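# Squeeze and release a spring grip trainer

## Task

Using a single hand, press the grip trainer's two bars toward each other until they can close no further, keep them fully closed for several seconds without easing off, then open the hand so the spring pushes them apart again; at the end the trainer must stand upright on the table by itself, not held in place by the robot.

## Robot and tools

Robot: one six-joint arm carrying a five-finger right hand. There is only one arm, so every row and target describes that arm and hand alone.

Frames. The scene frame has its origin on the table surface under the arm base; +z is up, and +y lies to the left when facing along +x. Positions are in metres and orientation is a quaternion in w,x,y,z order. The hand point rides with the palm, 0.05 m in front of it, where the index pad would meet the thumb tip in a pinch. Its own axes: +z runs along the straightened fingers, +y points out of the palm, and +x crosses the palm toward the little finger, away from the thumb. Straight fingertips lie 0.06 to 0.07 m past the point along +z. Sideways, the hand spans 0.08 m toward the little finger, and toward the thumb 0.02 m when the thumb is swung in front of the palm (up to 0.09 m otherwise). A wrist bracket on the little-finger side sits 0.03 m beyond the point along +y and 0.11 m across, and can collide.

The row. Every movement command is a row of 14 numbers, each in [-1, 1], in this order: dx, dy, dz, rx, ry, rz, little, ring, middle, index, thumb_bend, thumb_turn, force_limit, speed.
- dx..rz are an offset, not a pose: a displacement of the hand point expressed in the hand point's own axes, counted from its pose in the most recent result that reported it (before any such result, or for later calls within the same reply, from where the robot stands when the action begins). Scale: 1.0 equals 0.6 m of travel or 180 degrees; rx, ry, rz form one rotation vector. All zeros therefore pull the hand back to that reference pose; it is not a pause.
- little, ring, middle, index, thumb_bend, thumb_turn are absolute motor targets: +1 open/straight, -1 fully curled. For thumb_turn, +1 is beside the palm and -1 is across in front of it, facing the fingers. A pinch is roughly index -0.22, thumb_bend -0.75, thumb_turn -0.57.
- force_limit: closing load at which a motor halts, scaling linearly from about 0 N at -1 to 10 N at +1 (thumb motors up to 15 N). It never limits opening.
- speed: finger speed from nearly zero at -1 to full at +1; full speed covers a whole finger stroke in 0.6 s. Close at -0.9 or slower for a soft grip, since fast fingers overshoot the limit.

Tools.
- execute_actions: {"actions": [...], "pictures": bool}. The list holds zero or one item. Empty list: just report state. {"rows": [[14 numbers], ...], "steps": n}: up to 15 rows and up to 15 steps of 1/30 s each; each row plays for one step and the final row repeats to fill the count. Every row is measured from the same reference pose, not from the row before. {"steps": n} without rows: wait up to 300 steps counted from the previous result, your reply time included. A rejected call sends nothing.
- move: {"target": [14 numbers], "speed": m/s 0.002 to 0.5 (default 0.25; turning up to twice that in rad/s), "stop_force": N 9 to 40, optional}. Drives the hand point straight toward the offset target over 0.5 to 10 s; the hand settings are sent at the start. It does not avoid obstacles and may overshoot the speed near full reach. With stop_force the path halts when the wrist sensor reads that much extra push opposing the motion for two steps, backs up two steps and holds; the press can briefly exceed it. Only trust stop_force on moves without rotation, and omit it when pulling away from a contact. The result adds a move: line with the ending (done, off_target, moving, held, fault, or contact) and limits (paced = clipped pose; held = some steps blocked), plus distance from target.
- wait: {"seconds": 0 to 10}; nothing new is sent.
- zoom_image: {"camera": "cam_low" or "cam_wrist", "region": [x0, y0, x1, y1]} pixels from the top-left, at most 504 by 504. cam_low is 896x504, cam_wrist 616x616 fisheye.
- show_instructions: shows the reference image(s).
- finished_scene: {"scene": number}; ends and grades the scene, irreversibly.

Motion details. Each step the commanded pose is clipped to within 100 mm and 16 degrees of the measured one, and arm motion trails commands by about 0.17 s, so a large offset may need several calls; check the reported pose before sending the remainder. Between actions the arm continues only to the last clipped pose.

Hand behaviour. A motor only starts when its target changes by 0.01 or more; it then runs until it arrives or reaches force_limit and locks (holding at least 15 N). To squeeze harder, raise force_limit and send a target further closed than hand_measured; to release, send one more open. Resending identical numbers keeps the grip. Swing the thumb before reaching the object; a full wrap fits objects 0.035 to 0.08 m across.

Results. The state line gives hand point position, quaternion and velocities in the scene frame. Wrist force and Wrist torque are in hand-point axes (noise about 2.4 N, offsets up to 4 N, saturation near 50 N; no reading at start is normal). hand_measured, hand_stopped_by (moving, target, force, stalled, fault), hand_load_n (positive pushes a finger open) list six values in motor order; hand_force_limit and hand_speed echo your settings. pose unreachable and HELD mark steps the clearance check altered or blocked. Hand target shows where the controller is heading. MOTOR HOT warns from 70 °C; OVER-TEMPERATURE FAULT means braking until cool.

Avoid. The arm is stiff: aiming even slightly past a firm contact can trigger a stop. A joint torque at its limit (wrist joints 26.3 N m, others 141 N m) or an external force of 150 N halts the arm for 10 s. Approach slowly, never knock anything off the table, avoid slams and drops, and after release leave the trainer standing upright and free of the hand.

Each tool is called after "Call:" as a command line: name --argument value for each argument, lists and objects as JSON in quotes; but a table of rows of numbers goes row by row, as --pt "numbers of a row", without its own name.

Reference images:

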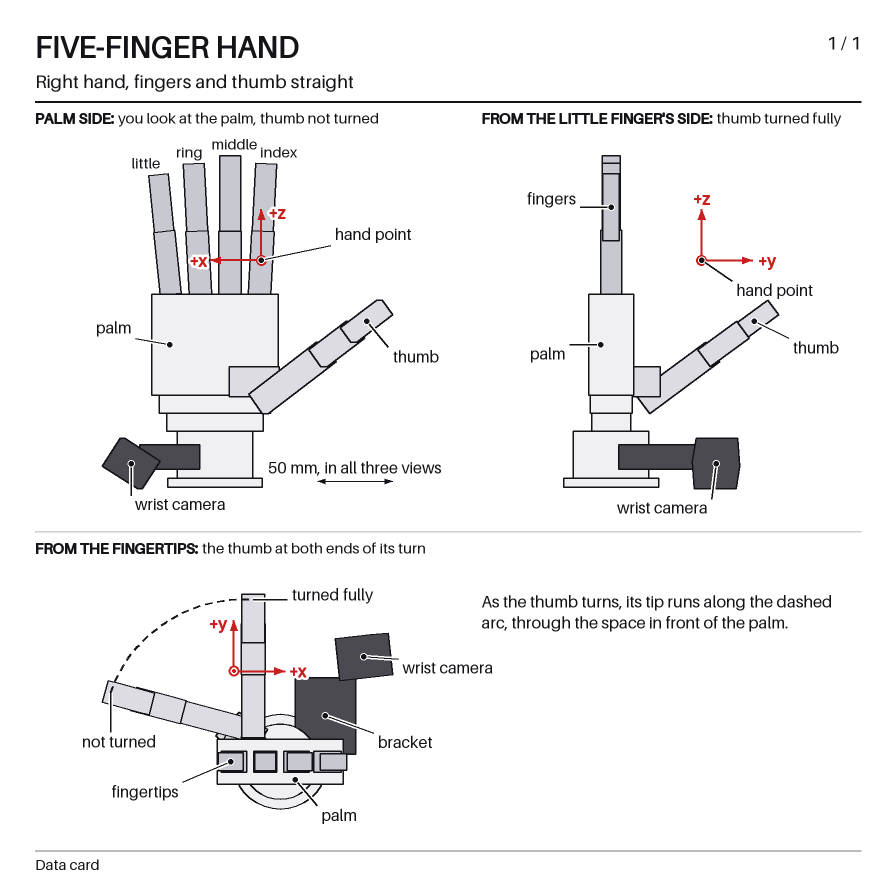

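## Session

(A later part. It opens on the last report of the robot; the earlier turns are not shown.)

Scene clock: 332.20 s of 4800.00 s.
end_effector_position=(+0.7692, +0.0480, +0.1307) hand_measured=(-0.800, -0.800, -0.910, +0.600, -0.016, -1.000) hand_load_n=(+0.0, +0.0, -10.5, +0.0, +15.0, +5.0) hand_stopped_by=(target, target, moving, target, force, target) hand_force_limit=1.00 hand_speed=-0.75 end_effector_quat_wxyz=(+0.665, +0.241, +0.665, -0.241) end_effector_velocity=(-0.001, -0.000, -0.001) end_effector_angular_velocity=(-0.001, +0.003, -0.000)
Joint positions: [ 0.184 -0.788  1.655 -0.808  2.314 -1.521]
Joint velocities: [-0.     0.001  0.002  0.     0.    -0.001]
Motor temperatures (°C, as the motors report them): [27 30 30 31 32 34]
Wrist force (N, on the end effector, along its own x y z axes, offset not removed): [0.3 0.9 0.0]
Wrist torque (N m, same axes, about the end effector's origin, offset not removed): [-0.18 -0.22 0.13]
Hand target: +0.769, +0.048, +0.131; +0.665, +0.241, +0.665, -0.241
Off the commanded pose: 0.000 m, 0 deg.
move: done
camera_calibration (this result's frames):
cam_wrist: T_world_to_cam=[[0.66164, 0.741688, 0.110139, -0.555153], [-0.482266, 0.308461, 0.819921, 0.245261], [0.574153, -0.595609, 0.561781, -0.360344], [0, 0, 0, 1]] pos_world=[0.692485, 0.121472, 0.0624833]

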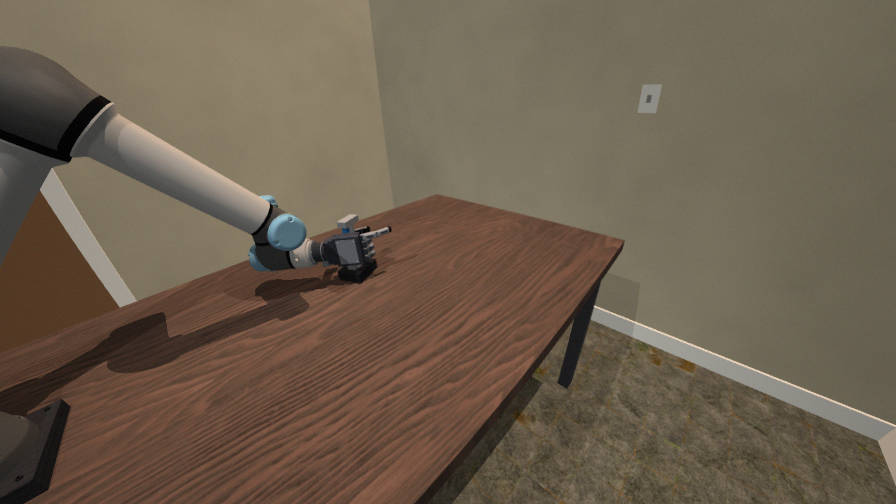

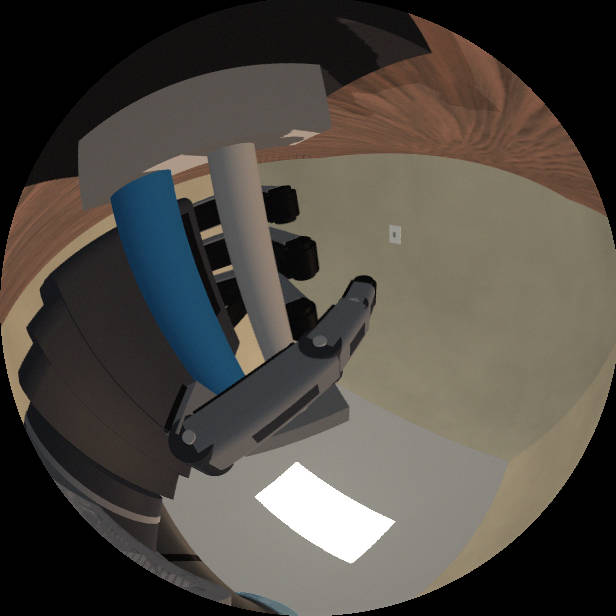

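Call:
move --target '[0,0,0,0,0,0,-1,-1,0.62,0.6,0.5,-1,1,-0.6]'

Call:
move --target '[0,0,0,0,0,0,-1,-1,0.64,0.6,0.5,-1,1,-0.3]'

Call:
move --target '[0,0,0,0,0,0,-1,-1,0.64,0.6,-1,-1,1,-0.7]'

Scene clock: 339.83 s of 4800.00 s.
end_effector_position=(+0.7692, +0.0480, +0.1308) hand_measured=(-1.000, -0.962, +0.620, +0.600, +0.500, -1.000) hand_load_n=(+0.0, +11.0, +0.0, +0.0, +0.0, +0.0) hand_stopped_by=(target, force, target, target, target, target) hand_force_limit=1.00 hand_speed=-0.60 end_effector_quat_wxyz=(+0.665, +0.241, +0.665, -0.241) end_effector_velocity=(-0.000, -0.000, +0.000) end_effector_angular_velocity=(-0.000, -0.000, +0.000)
Joint positions: [ 0.184 -0.788  1.655 -0.808  2.314 -1.521]
Joint velocities: [-0. -0.  0. -0. -0. -0.]
Motor temperatures (°C, as the motors report them): [27 30 30 31 32 34]
Wrist force (N, on the end effector, along its own x y z axes, offset not removed): [-2.0 1.4 3.1]
Wrist torque (N m, same axes, about the end effector's origin, offset not removed): [0.26 -0.30 0.07]
Hand target: +0.769, +0.048, +0.131; +0.665, +0.241, +0.665, -0.241
Off the commanded pose: 0.000 m, 0 deg.
move: done
camera_calibration (this result's frames):
cam_wrist: T_world_to_cam=[[0.661636, 0.741691, 0.110153, -0.555153], [-0.482284, 0.308458, 0.819912, 0.245273], [0.574144, -0.595608, 0.561792, -0.360342], [0, 0, 0, 1]] pos_world=[0.692488, 0.121473, 0.0624863]

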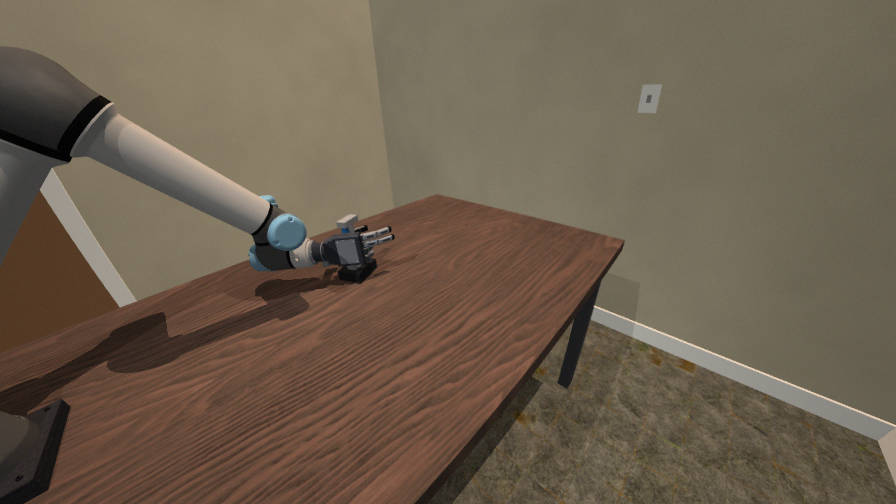

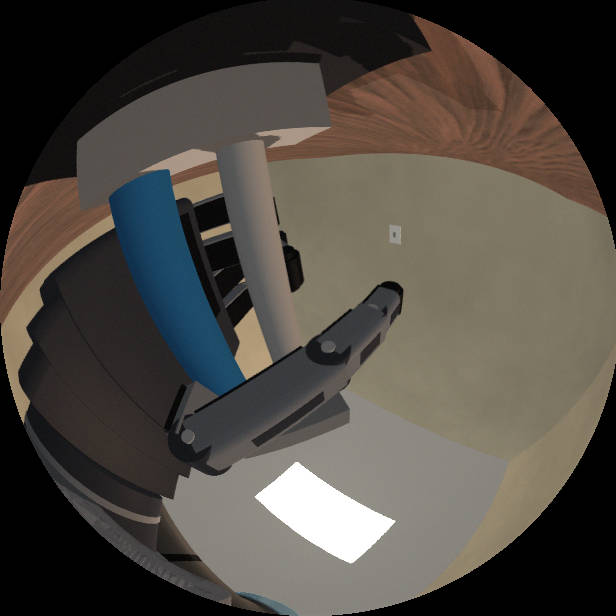

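Scene clock: 340.33 s of 4800.00 s.
end_effector_position=(+0.7692, +0.0480, +0.1308) hand_measured=(-1.000, -0.962, +0.640, +0.600, +0.500, -1.000) hand_load_n=(+0.0, +11.0, +0.0, +0.0, +0.0, +0.0) hand_stopped_by=(target, force, target, target, target, target) hand_force_limit=1.00 hand_speed=-0.30 end_effector_quat_wxyz=(+0.665, +0.241, +0.665, -0.241) end_effector_velocity=(-0.000, -0.000, -0.000) end_effector_angular_velocity=(-0.000, +0.001, -0.000)
Joint positions: [ 0.184 -0.788  1.655 -0.808  2.314 -1.521]
Joint velocities: [-0.     0.     0.     0.    -0.    -0.001]
Motor temperatures (°C, as the motors report them): [27 30 30 31 32 34]
Wrist force (N, on the end effector, along its own x y z axes, offset not removed): [-6.0 1.1 0.6]
Wrist torque (N m, same axes, about the end effector's origin, offset not removed): [0.47 0.39 -0.31]
Hand target: +0.769, +0.048, +0.131; +0.665, +0.241, +0.665, -0.241
Off the commanded pose: 0.000 m, 0 deg.
move: done
camera_calibration (this result's frames):
cam_wrist: T_world_to_cam=[[0.661635, 0.741691, 0.110153, -0.555153], [-0.482284, 0.308458, 0.819912, 0.245273], [0.574144, -0.595608, 0.561792, -0.360342], [0, 0, 0, 1]] pos_world=[0.692488, 0.121473, 0.0624863]

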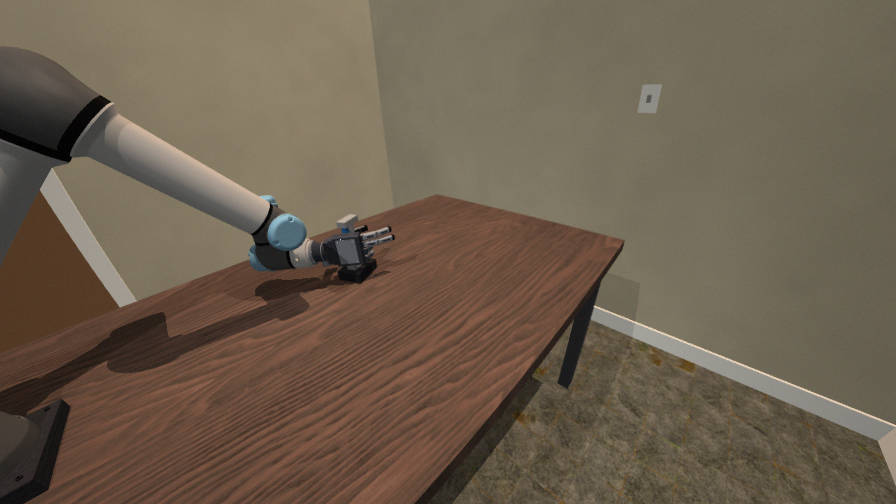

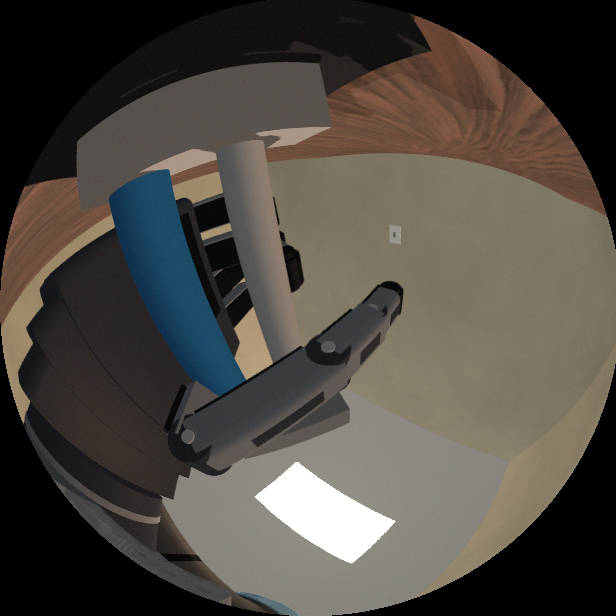

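Scene clock: 345.33 s of 4800.00 s.
end_effector_position=(+0.7692, +0.0480, +0.1308) hand_measured=(-1.000, -0.962, +0.640, +0.600, -0.990, -1.000) hand_load_n=(+4.0, +5.0, +0.0, +0.0, +7.0, +3.5) hand_stopped_by=(target, force, target, target, stalled, target) hand_force_limit=1.00 hand_speed=-0.70 end_effector_quat_wxyz=(+0.665, +0.241, +0.665, -0.241) end_effector_velocity=(+0.000, -0.000, +0.000) end_effector_angular_velocity=(+0.001, -0.001, -0.000)
Joint positions: [ 0.184 -0.788  1.655 -0.808  2.314 -1.521]
Joint velocities: [ 0.     0.    -0.001 -0.     0.     0.001]
Motor temperatures (°C, as the motors report them): [27 30 30 31 32 34]
Wrist force (N, on the end effector, along its own x y z axes, offset not removed): [-2.2 1.7 2.0]
Wrist torque (N m, same axes, about the end effector's origin, offset not removed): [-0.36 -0.45 0.35]
Hand target: +0.769, +0.048, +0.131; +0.665, +0.241, +0.665, -0.241
Off the commanded pose: 0.000 m, 0 deg.
move: done
camera_calibration (this result's frames):
cam_wrist: T_world_to_cam=[[0.661635, 0.741691, 0.110153, -0.555153], [-0.482284, 0.308458, 0.819912, 0.245273], [0.574144, -0.595608, 0.561792, -0.360342], [0, 0, 0, 1]] pos_world=[0.692488, 0.121473, 0.0624864]

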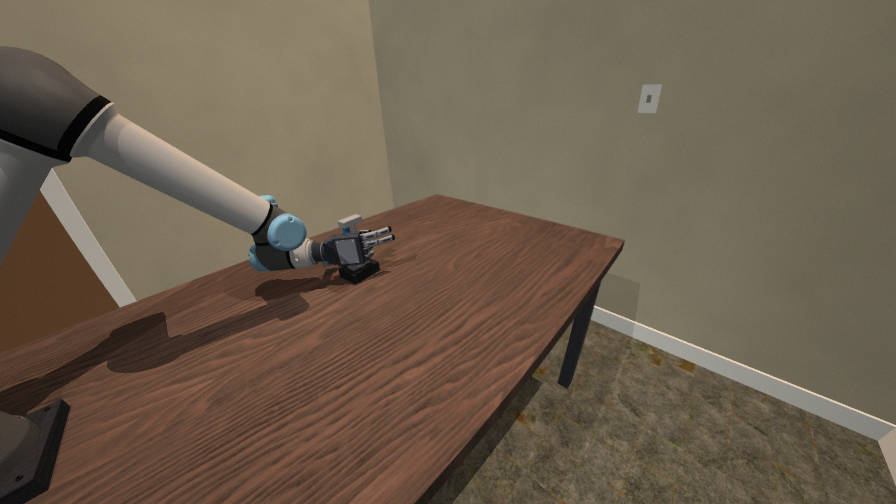

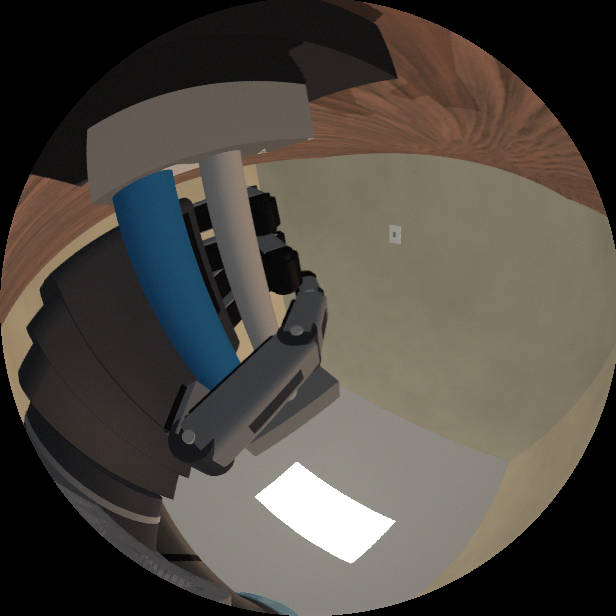

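Call:
move --target '[0,0,0,0,0,0,-1,-0.99,0.64,0.6,0.4,-1,1,-0.5]'

Call:
move --target '[0,0,0,0,0,0,-1,-1,-1,-1,0.4,-1,1,-0.6]'

Call:
zoom_image --camera "cam_wrist" --region '[60, 60, 360, 360]'

Scene clock: 356.03 s of 4800.00 s.
end_effector_position=(+0.7692, +0.0480, +0.1308) hand_measured=(-1.000, -0.976, +0.640, +0.600, +0.400, -1.000) hand_load_n=(+5.0, +13.5, +0.0, +0.0, +0.0, +0.5) hand_stopped_by=(target, force, target, target, target, target) hand_force_limit=1.00 hand_speed=-0.50 end_effector_quat_wxyz=(+0.665, +0.241, +0.665, -0.241) end_effector_velocity=(-0.000, -0.000, -0.000) end_effector_angular_velocity=(-0.001, +0.001, -0.000)
Joint positions: [ 0.184 -0.788  1.655 -0.808  2.314 -1.521]
Joint velocities: [-0.    -0.     0.     0.     0.    -0.001]
Motor temperatures (°C, as the motors report them): [27 30 30 31 32 34]
Wrist force (N, on the end effector, along its own x y z axes, offset not removed): [1.2 1.5 0.8]
Wrist torque (N m, same axes, about the end effector's origin, offset not removed): [0.08 -0.86 0.55]
Hand target: +0.769, +0.048, +0.131; +0.665, +0.241, +0.665, -0.241
Off the commanded pose: 0.000 m, 0 deg.
After step 90, 4.77 s passed at rest.
move: done
camera_calibration (this result's frames):
cam_wrist: T_world_to_cam=[[0.661635, 0.741691, 0.110153, -0.555153], [-0.482284, 0.308458, 0.819912, 0.245273], [0.574144, -0.595608, 0.561792, -0.360342], [0, 0, 0, 1]] pos_world=[0.692488, 0.121473, 0.0624864]

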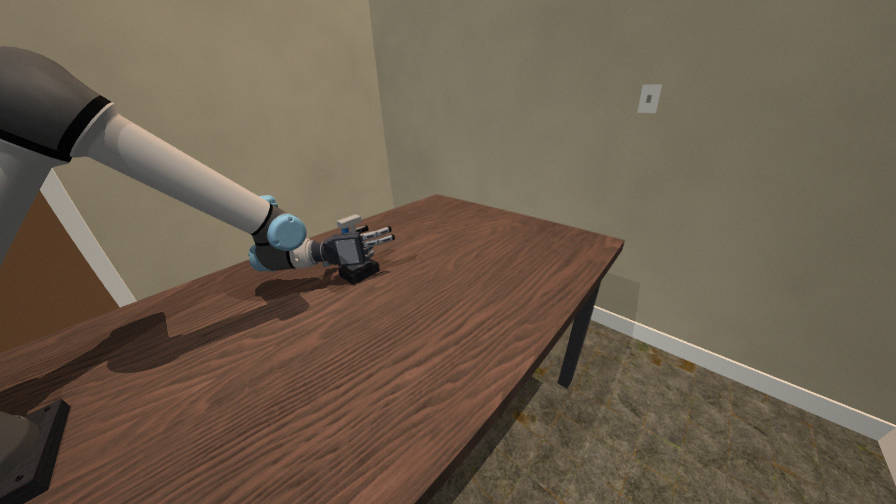

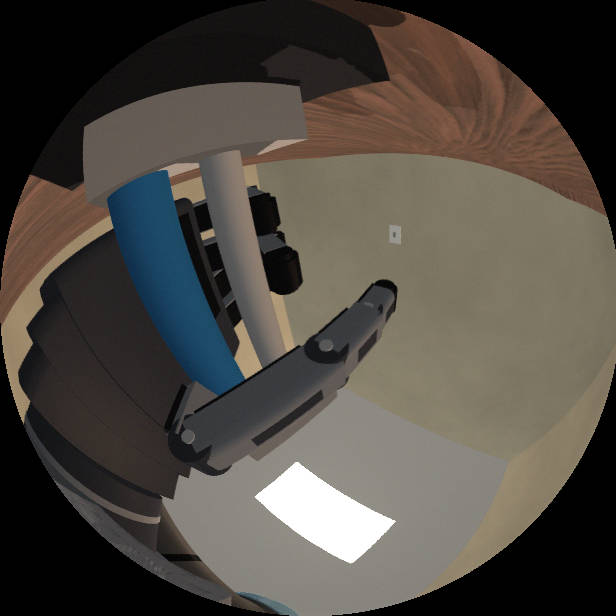

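Scene clock: 358.77 s of 4800.00 s.
end_effector_position=(+0.7692, +0.0480, +0.1308) hand_measured=(-1.000, -0.976, -0.992, -0.988, +0.400, -1.000) hand_load_n=(+0.0, +3.5, +10.0, +6.5, +0.0, +0.5) hand_stopped_by=(target, force, force, force, target, target) hand_force_limit=1.00 hand_speed=-0.60 end_effector_quat_wxyz=(+0.665, +0.241, +0.665, -0.241) end_effector_velocity=(-0.001, +0.000, -0.001) end_effector_angular_velocity=(-0.001, +0.003, +0.000)
Joint positions: [ 0.184 -0.788  1.655 -0.808  2.314 -1.521]
Joint velocities: [ 0.     0.001  0.002 -0.    -0.    -0.001]
Motor temperatures (°C, as the motors report them): [27 30 30 31 32 34]
Wrist force (N, on the end effector, along its own x y z axes, offset not removed): [-6.4 4.3 -2.6]
Wrist torque (N m, same axes, about the end effector's origin, offset not removed): [0.84 0.59 -0.18]
Hand target: +0.769, +0.048, +0.131; +0.665, +0.241, +0.665, -0.241
Off the commanded pose: 0.000 m, 0 deg.
move: done
camera_calibration (this result's frames):
cam_wrist: T_world_to_cam=[[0.661635, 0.741691, 0.110153, -0.555153], [-0.482284, 0.308458, 0.819912, 0.245273], [0.574144, -0.595608, 0.561792, -0.360342], [0, 0, 0, 1]] pos_world=[0.692488, 0.121473, 0.0624863]

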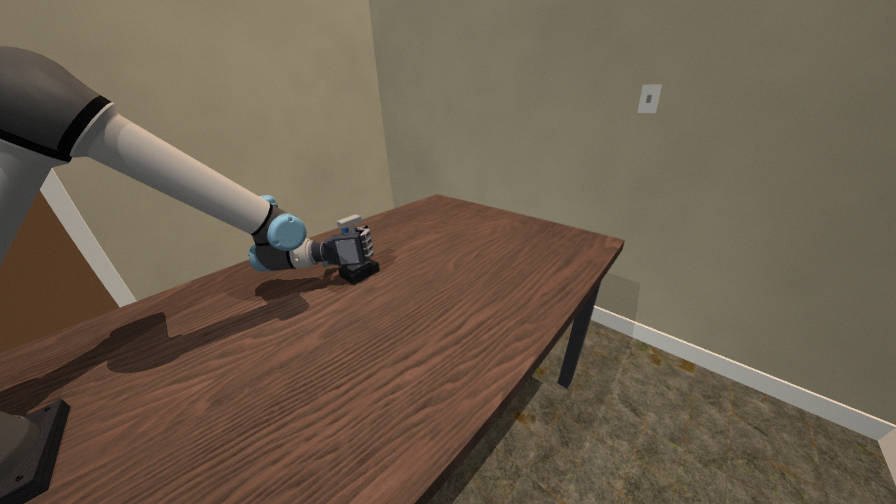

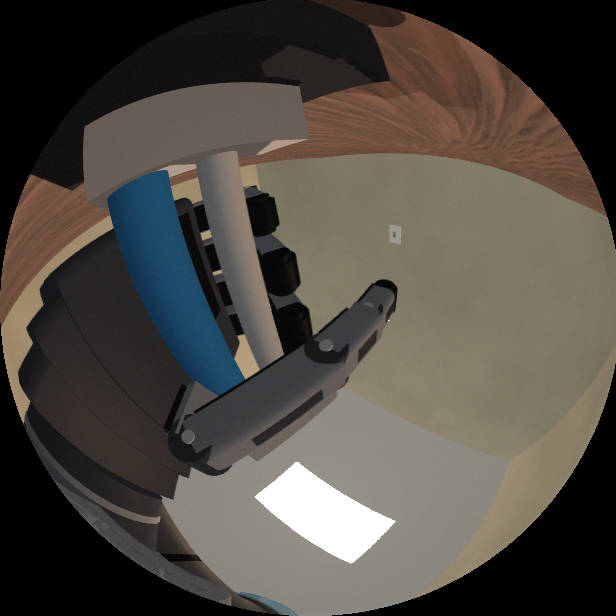

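Region (60, 60, 360, 360) of cam_wrist's 616x616 image, scaled by 1.680, with more detail than that image has.

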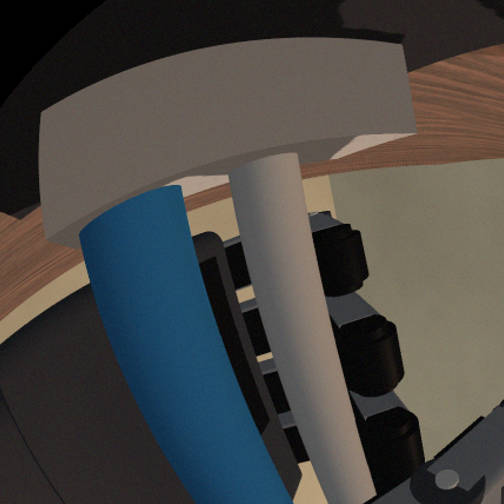

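Call:
move --target '[0,0,0,0,0,0,-1,-0.99,-1,-1,0.4,-1,1,-0.8]'

Call:
move --target '[0,0,0,0,0,0,-1,-1,-0.999,-0.999,-1,-1,1,-0.7]'

Scene clock: 364.60 s of 4800.00 s.
end_effector_position=(+0.7692, +0.0480, +0.1308) hand_measured=(-1.000, -0.988, -0.992, -0.988, +0.400, -1.000) hand_load_n=(+0.0, +7.5, +8.5, +5.0, +0.0, +0.5) hand_stopped_by=(target, target, force, force, target, target) hand_force_limit=1.00 hand_speed=-0.80 end_effector_quat_wxyz=(+0.665, +0.241, +0.665, -0.241) end_effector_velocity=(-0.000, +0.000, -0.001) end_effector_angular_velocity=(+0.000, +0.001, +0.000)
Joint positions: [ 0.184 -0.788  1.655 -0.808  2.314 -1.521]
Joint velocities: [0.    0.    0.    0.001 0.    0.   ]
Motor temperatures (°C, as the motors report them): [27 30 30 31 32 34]
Wrist force (N, on the end effector, along its own x y z axes, offset not removed): [-4.7 6.0 1.4]
Wrist torque (N m, same axes, about the end effector's origin, offset not removed): [0.82 0.04 -0.01]
Hand target: +0.769, +0.048, +0.131; +0.665, +0.241, +0.665, -0.241
Off the commanded pose: 0.000 m, 0 deg.
After step 90, 2.13 s passed at rest.
move: done
camera_calibration (this result's frames):
cam_wrist: T_world_to_cam=[[0.661635, 0.741691, 0.110153, -0.555153], [-0.482284, 0.308458, 0.819912, 0.245273], [0.574144, -0.595608, 0.561792, -0.360342], [0, 0, 0, 1]] pos_world=[0.692488, 0.121473, 0.0624863]

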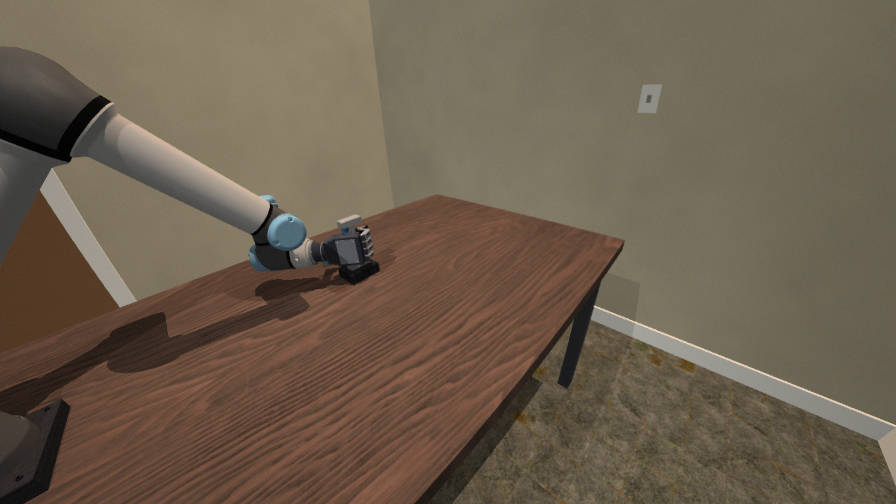

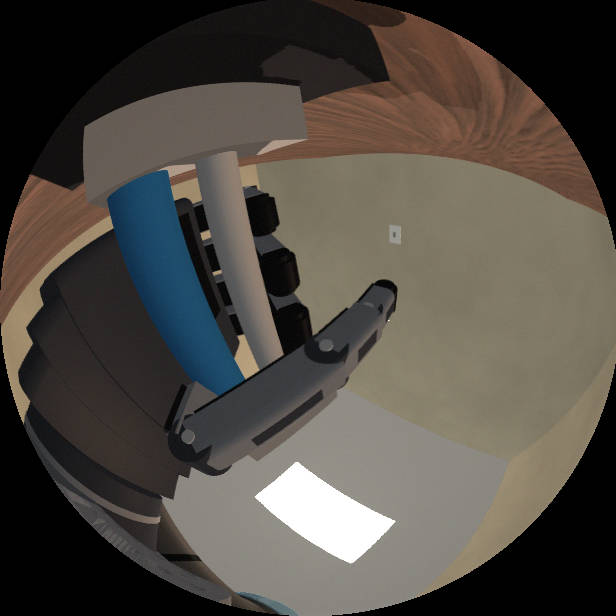

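Scene clock: 366.50 s of 4800.00 s.
end_effector_position=(+0.7692, +0.0480, +0.1308) hand_measured=(-1.000, -0.998, -0.996, -0.996, -0.080, -1.000) hand_load_n=(+0.0, +8.0, +5.5, +4.5, +15.0, +4.0) hand_stopped_by=(target, target, target, target, force, target) hand_force_limit=1.00 hand_speed=-0.70 end_effector_quat_wxyz=(+0.665, +0.241, +0.665, -0.241) end_effector_velocity=(-0.000, -0.000, -0.000) end_effector_angular_velocity=(+0.001, -0.000, -0.001)
Joint positions: [ 0.184 -0.788  1.655 -0.808  2.314 -1.521]
Joint velocities: [-0.     0.001  0.    -0.     0.     0.002]
Motor temperatures (°C, as the motors report them): [27 30 30 31 32 34]
Wrist force (N, on the end effector, along its own x y z axes, offset not removed): [-3.7 3.7 -3.2]
Wrist torque (N m, same axes, about the end effector's origin, offset not removed): [0.41 0.25 0.09]
Hand target: +0.769, +0.048, +0.131; +0.665, +0.241, +0.665, -0.241
Off the commanded pose: 0.000 m, 0 deg.
move: done
camera_calibration (this result's frames):
cam_wrist: T_world_to_cam=[[0.661635, 0.741691, 0.110153, -0.555153], [-0.482284, 0.308458, 0.819912, 0.245273], [0.574144, -0.595608, 0.561792, -0.360342], [0, 0, 0, 1]] pos_world=[0.692488, 0.121473, 0.0624863]

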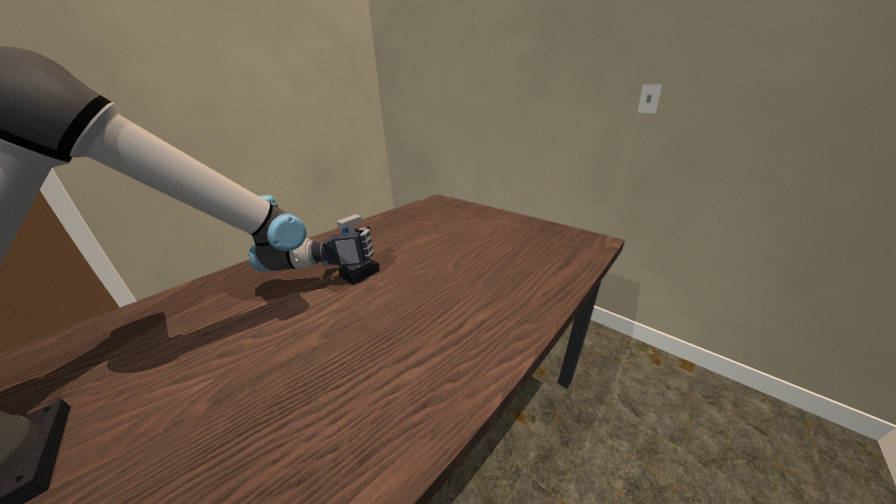

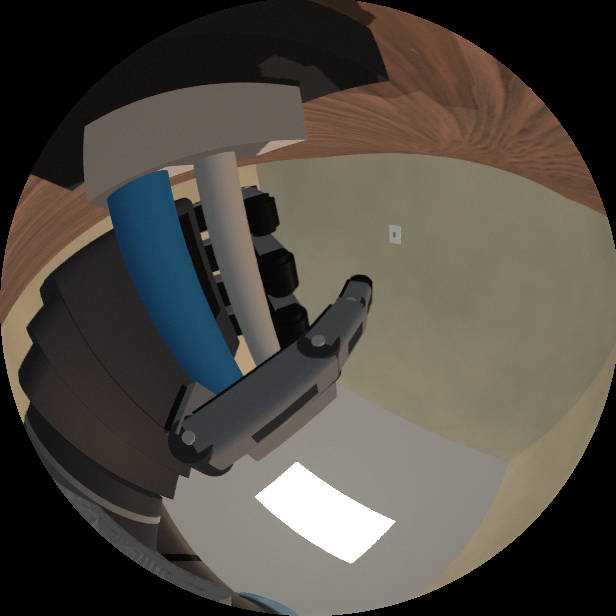

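Call:
move --target '[0,0.059,-0.0835,-0.278,0,0,-1,-1,-0.999,-0.999,0.4,-1,1,-0.5]' --speed 0.1

Call:
move --target '[0,0,0,0,0,0,1,1,1,1,1,-1,1,-0.3]'

Call:
move --target '[0,-0.008,-0.045,0,0,0,1,1,1,1,1,-1,1,-0.3]' --speed 0.03

Scene clock: 393.00 s of 4800.00 s.
end_effector_position=(+0.7535, +0.1071, +0.1308) hand_measured=(-1.000, -0.998, -0.996, -0.996, +0.400, -1.000) hand_load_n=(+0.0, +9.0, +6.5, +6.0, +0.0, +0.5) hand_stopped_by=(target, target, target, target, target, target) hand_force_limit=1.00 hand_speed=-0.50 end_effector_quat_wxyz=(+0.705, -0.062, +0.704, +0.062) end_effector_velocity=(+0.000, +0.001, +0.001) end_effector_angular_velocity=(-0.001, -0.001, +0.014)
Joint positions: [-0.121 -0.851  1.814 -0.942  1.139 -1.541]
Joint velocities: [-0.004  0.001 -0.005  0.002 -0.018 -0.   ]
Motor temperatures (°C, as the motors report them): [27 30 30 31 32 34]
Wrist force (N, on the end effector, along its own x y z axes, offset not removed): [-2.9 0.7 -4.1]
Wrist torque (N m, same axes, about the end effector's origin, offset not removed): [0.45 0.34 -0.54]
Hand target: +0.753, +0.107, +0.131; +0.705, -0.063, +0.704, +0.063
Off the commanded pose: 0.000 m, 0 deg.
After step 90, 18.73 s passed at rest.
move: done
camera_calibration (this result's frames):
cam_wrist: T_world_to_cam=[[-0.142047, 0.983822, 0.109169, -0.00877821], [-0.547388, -0.169962, 0.819438, 0.319735], [0.824735, 0.0566412, 0.562675, -0.574926], [0, 0, 0, 1]] pos_world=[0.647934, 0.0955434, 0.0624513]

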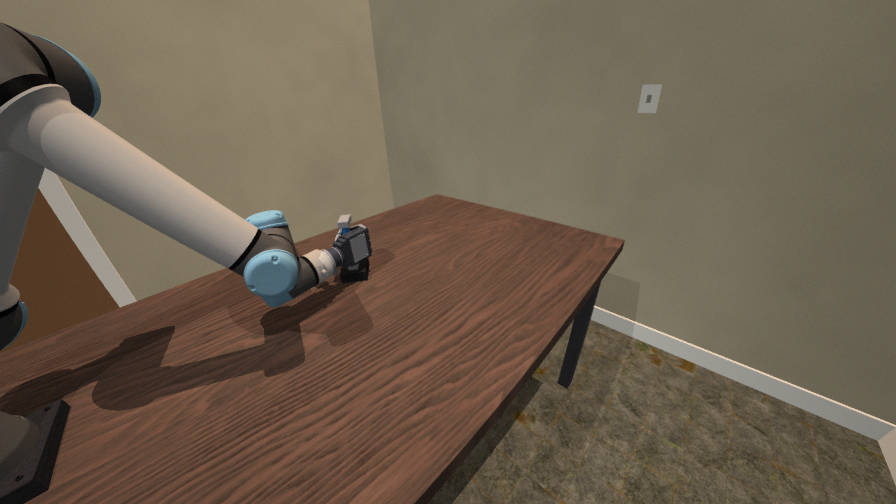

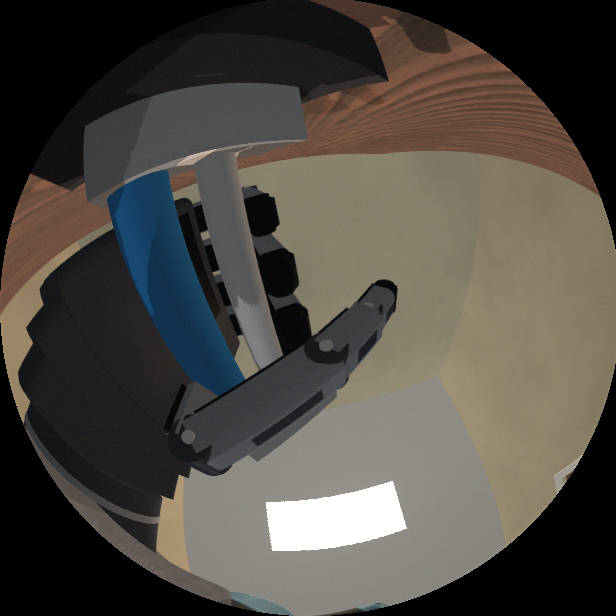

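Scene clock: 395.00 s of 4800.00 s.
end_effector_position=(+0.7535, +0.1071, +0.1308) hand_measured=(+1.000, +1.000, +1.000, +1.000, +1.000, -1.000) hand_load_n=(+0.0, +0.0, +0.0, +0.0, +0.0, +0.0) hand_stopped_by=(target, target, target, target, target, target) hand_force_limit=1.00 hand_speed=-0.30 end_effector_quat_wxyz=(+0.705, -0.062, +0.704, +0.062) end_effector_velocity=(-0.000, +0.000, +0.001) end_effector_angular_velocity=(-0.000, -0.001, +0.000)
Joint positions: [-0.121 -0.851  1.814 -0.942  1.139 -1.541]
Joint velocities: [ 0.    -0.001  0.     0.    -0.    -0.   ]
Motor temperatures (°C, as the motors report them): [27 30 30 31 32 34]
Wrist force (N, on the end effector, along its own x y z axes, offset not removed): [-1.1 -0.1 -5.7]
Wrist torque (N m, same axes, about the end effector's origin, offset not removed): [0.40 0.15 -0.31]
Hand target: +0.753, +0.107, +0.131; +0.705, -0.062, +0.704, +0.062
Off the commanded pose: 0.000 m, 0 deg.
move: done
camera_calibration (this result's frames):
cam_wrist: T_world_to_cam=[[-0.142044, 0.983818, 0.109202, -0.00878374], [-0.547379, -0.169987, 0.819439, 0.319733], [0.824742, 0.0566215, 0.562667, -0.574926], [0, 0, 0, 1]] pos_world=[0.647933, 0.0955452, 0.0624495]

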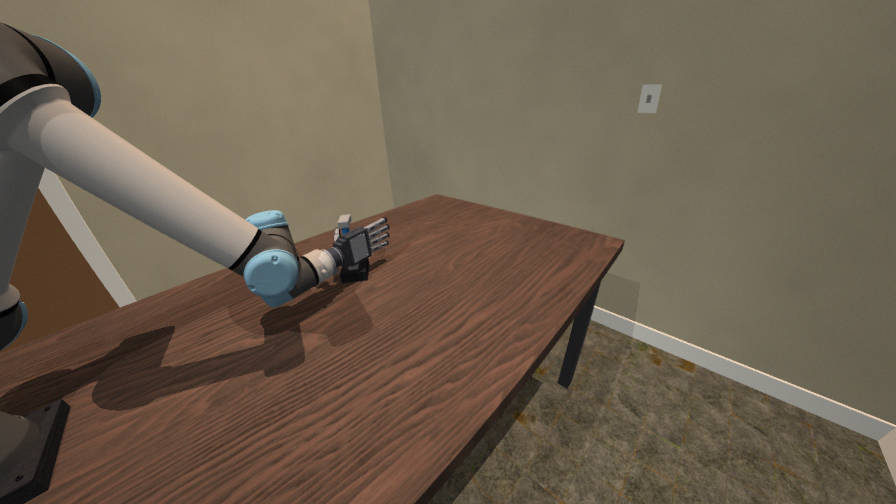

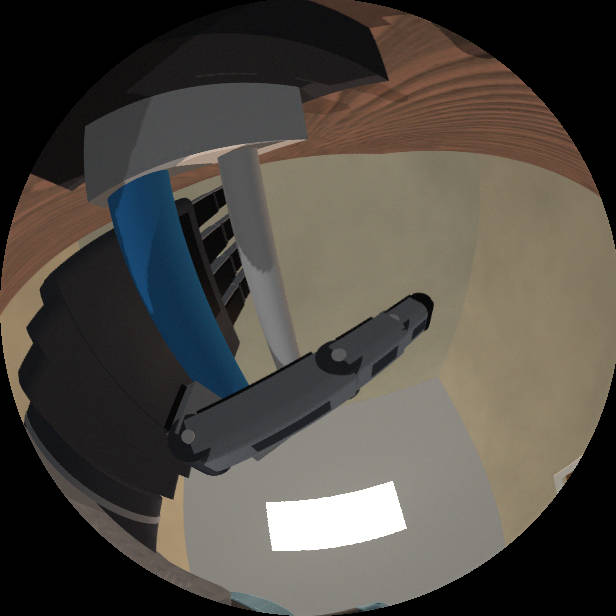

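Scene clock: 396.27 s of 4800.00 s.
end_effector_position=(+0.7280, +0.0977, +0.1308) hand_measured=(+1.000, +1.000, +1.000, +1.000, +1.000, -1.000) hand_load_n=(+0.0, +0.0, +0.0, +0.0, +0.0, +0.0) hand_stopped_by=(target, target, target, target, target, target) hand_force_limit=1.00 hand_speed=-0.30 end_effector_quat_wxyz=(+0.705, -0.062, +0.704, +0.062) end_effector_velocity=(-0.002, -0.000, -0.000) end_effector_angular_velocity=(+0.001, +0.000, +0.001)
Joint positions: [-0.154 -0.887  1.894 -0.986  1.106 -1.542]
Joint velocities: [-0.003 -0.003  0.007 -0.004 -0.003  0.001]
Motor temperatures (°C, as the motors report them): [27 30 30 31 32 34]
Wrist force (N, on the end effector, along its own x y z axes, offset not removed): [-2.3 3.2 2.7]
Wrist torque (N m, same axes, about the end effector's origin, offset not removed): [0.16 0.42 0.13]
Hand target: +0.728, +0.098, +0.131; +0.705, -0.062, +0.704, +0.062
Off the commanded pose: 0.000 m, 0 deg.
move: done
camera_calibration (this result's frames):
cam_wrist: T_world_to_cam=[[-0.142038, 0.983821, 0.109186, -0.00318819], [-0.547364, -0.169969, 0.819453, 0.304183], [0.824753, 0.0566287, 0.562651, -0.55338], [0, 0, 0, 1]] pos_world=[0.622449, 0.0861757, 0.062444]

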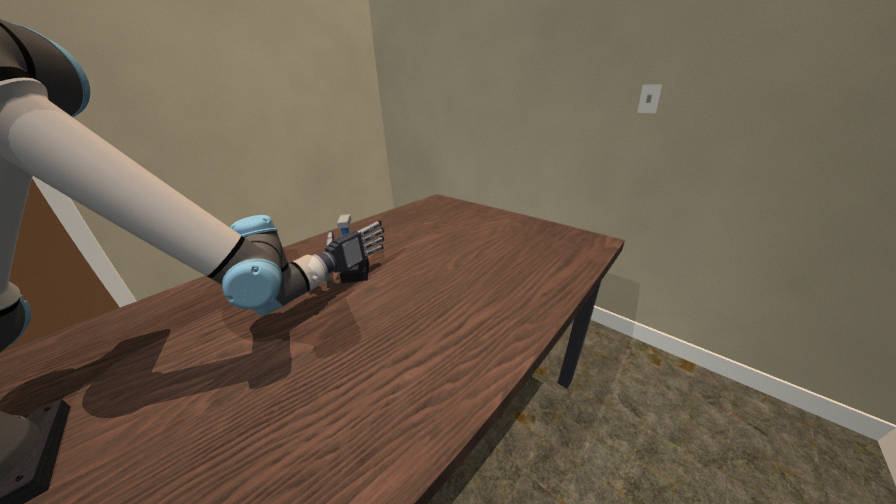

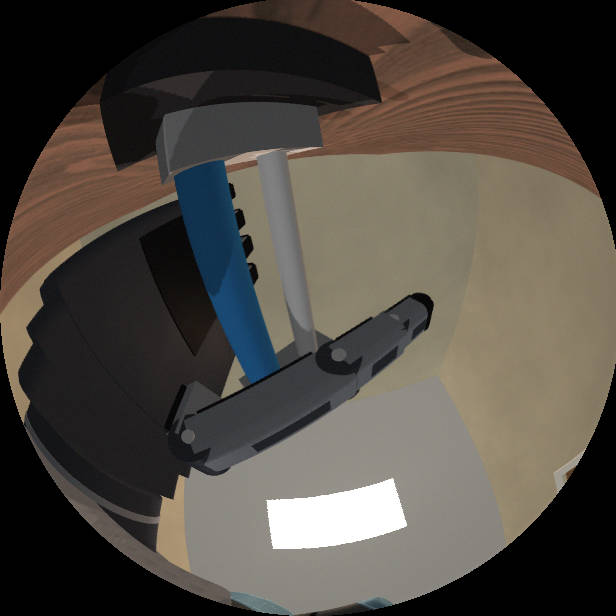

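Call:
move --target '[0,-0.0645,0.018,0.278,0,0,1,1,1,1,1,-1,1,-0.3]' --speed 0.12

Call:
move --target '[0,0.007,0,0,0,0,0.2,0.2,0.6,0.6,-1,-1,-0.8,-0.6]' --speed 0.01

Scene clock: 406.20 s of 4800.00 s.
end_effector_position=(+0.7454, +0.0617, +0.1308) hand_measured=(+1.000, +1.000, +1.000, +1.000, +1.000, -1.000) hand_load_n=(+0.0, +0.0, +0.0, +0.0, +0.0, +0.0) hand_stopped_by=(target, target, target, target, target, target) hand_force_limit=1.00 hand_speed=-0.30 end_effector_quat_wxyz=(+0.665, +0.241, +0.664, -0.241) end_effector_velocity=(+0.000, -0.001, +0.000) end_effector_angular_velocity=(+0.002, +0.000, -0.013)
Joint positions: [ 0.212 -0.819  1.718 -0.839  2.343 -1.519]
Joint velocities: [ 0.005  0.004 -0.009  0.008  0.018  0.004]
Motor temperatures (°C, as the motors report them): [27 30 30 31 32 34]
Wrist force (N, on the end effector, along its own x y z axes, offset not removed): [0.5 2.5 -0.7]
Wrist torque (N m, same axes, about the end effector's origin, offset not removed): [0.29 -0.06 -0.06]
Hand target: +0.745, +0.062, +0.131; +0.665, +0.242, +0.664, -0.242
Off the commanded pose: 0.000 m, 0 deg.
After step 90, 2.87 s passed at rest.
move: done
camera_calibration (this result's frames):
cam_wrist: T_world_to_cam=[[0.661696, 0.741638, 0.110144, -0.549542], [-0.482314, 0.308564, 0.819855, 0.229551], [0.574049, -0.595619, 0.561878, -0.338411], [0, 0, 0, 1]] pos_world=[0.66861, 0.135166, 0.0624754]

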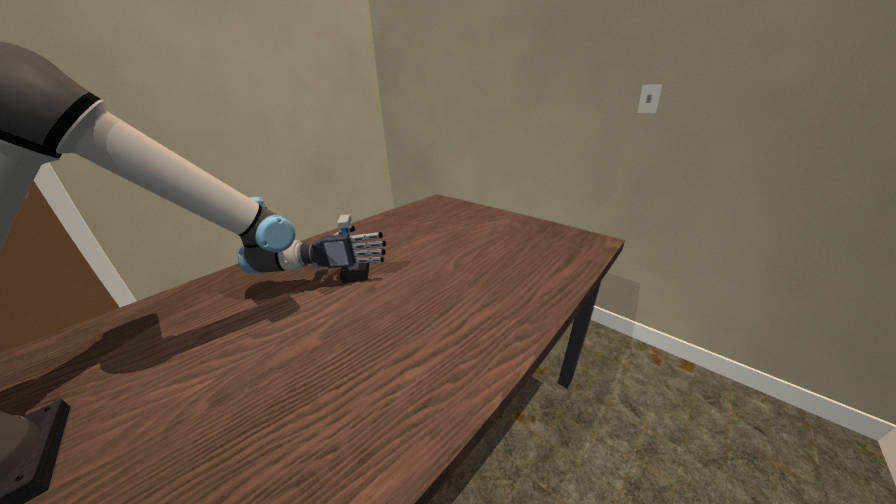

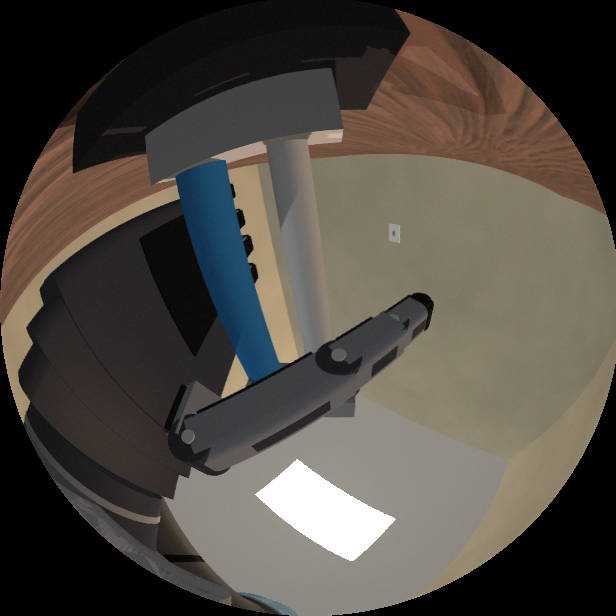

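Scene clock: 409.17 s of 4800.00 s.
end_effector_position=(+0.7480, +0.0649, +0.1308) hand_measured=(+0.200, +0.200, +0.600, +0.600, -0.134, -1.000) hand_load_n=(+0.0, +0.0, +0.0, +0.0, +1.5, +1.0) hand_stopped_by=(target, target, target, target, force, target) hand_force_limit=-0.80 hand_speed=-0.60 end_effector_quat_wxyz=(+0.665, +0.241, +0.664, -0.241) end_effector_velocity=(+0.000, +0.000, -0.001) end_effector_angular_velocity=(-0.000, +0.001, -0.000)
Joint positions: [ 0.217 -0.814  1.706 -0.832  2.348 -1.519]
Joint velocities: [ 0.     0.001 -0.    -0.     0.    -0.   ]
Motor temperatures (°C, as the motors report them): [27 30 30 31 32 34]
Wrist force (N, on the end effector, along its own x y z axes, offset not removed): [-2.7 7.1 -1.8]
Wrist torque (N m, same axes, about the end effector's origin, offset not removed): [0.82 0.33 -0.05]
Hand target: +0.748, +0.065, +0.131; +0.665, +0.241, +0.664, -0.241
Off the commanded pose: 0.000 m, 0 deg.
move: done
camera_calibration (this result's frames):
cam_wrist: T_world_to_cam=[[0.661681, 0.74165, 0.110151, -0.553717], [-0.482325, 0.308552, 0.819852, 0.229857], [0.574056, -0.595609, 0.56188, -0.338035], [0, 0, 0, 1]] pos_world=[0.671301, 0.138405, 0.0624787]

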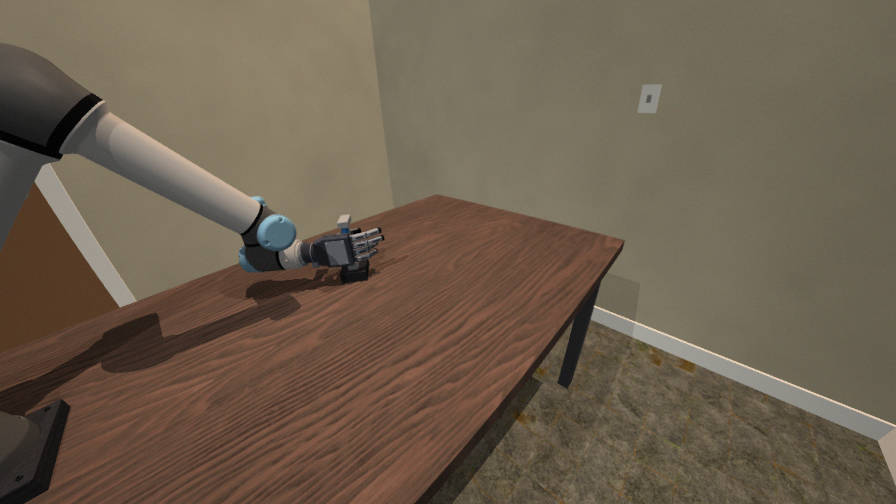

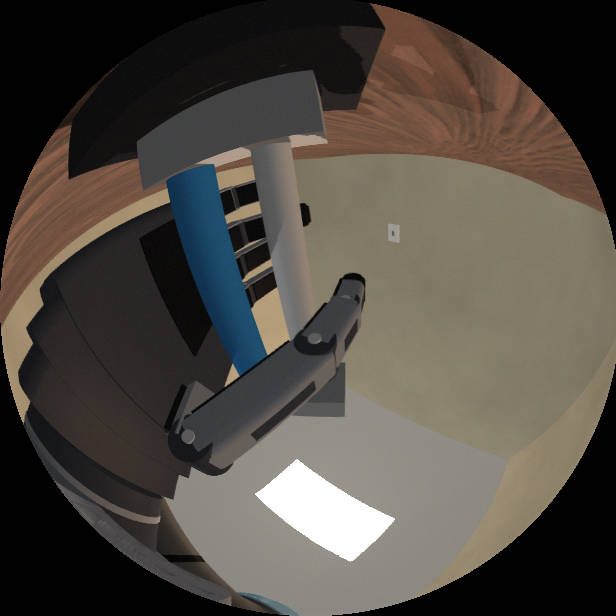

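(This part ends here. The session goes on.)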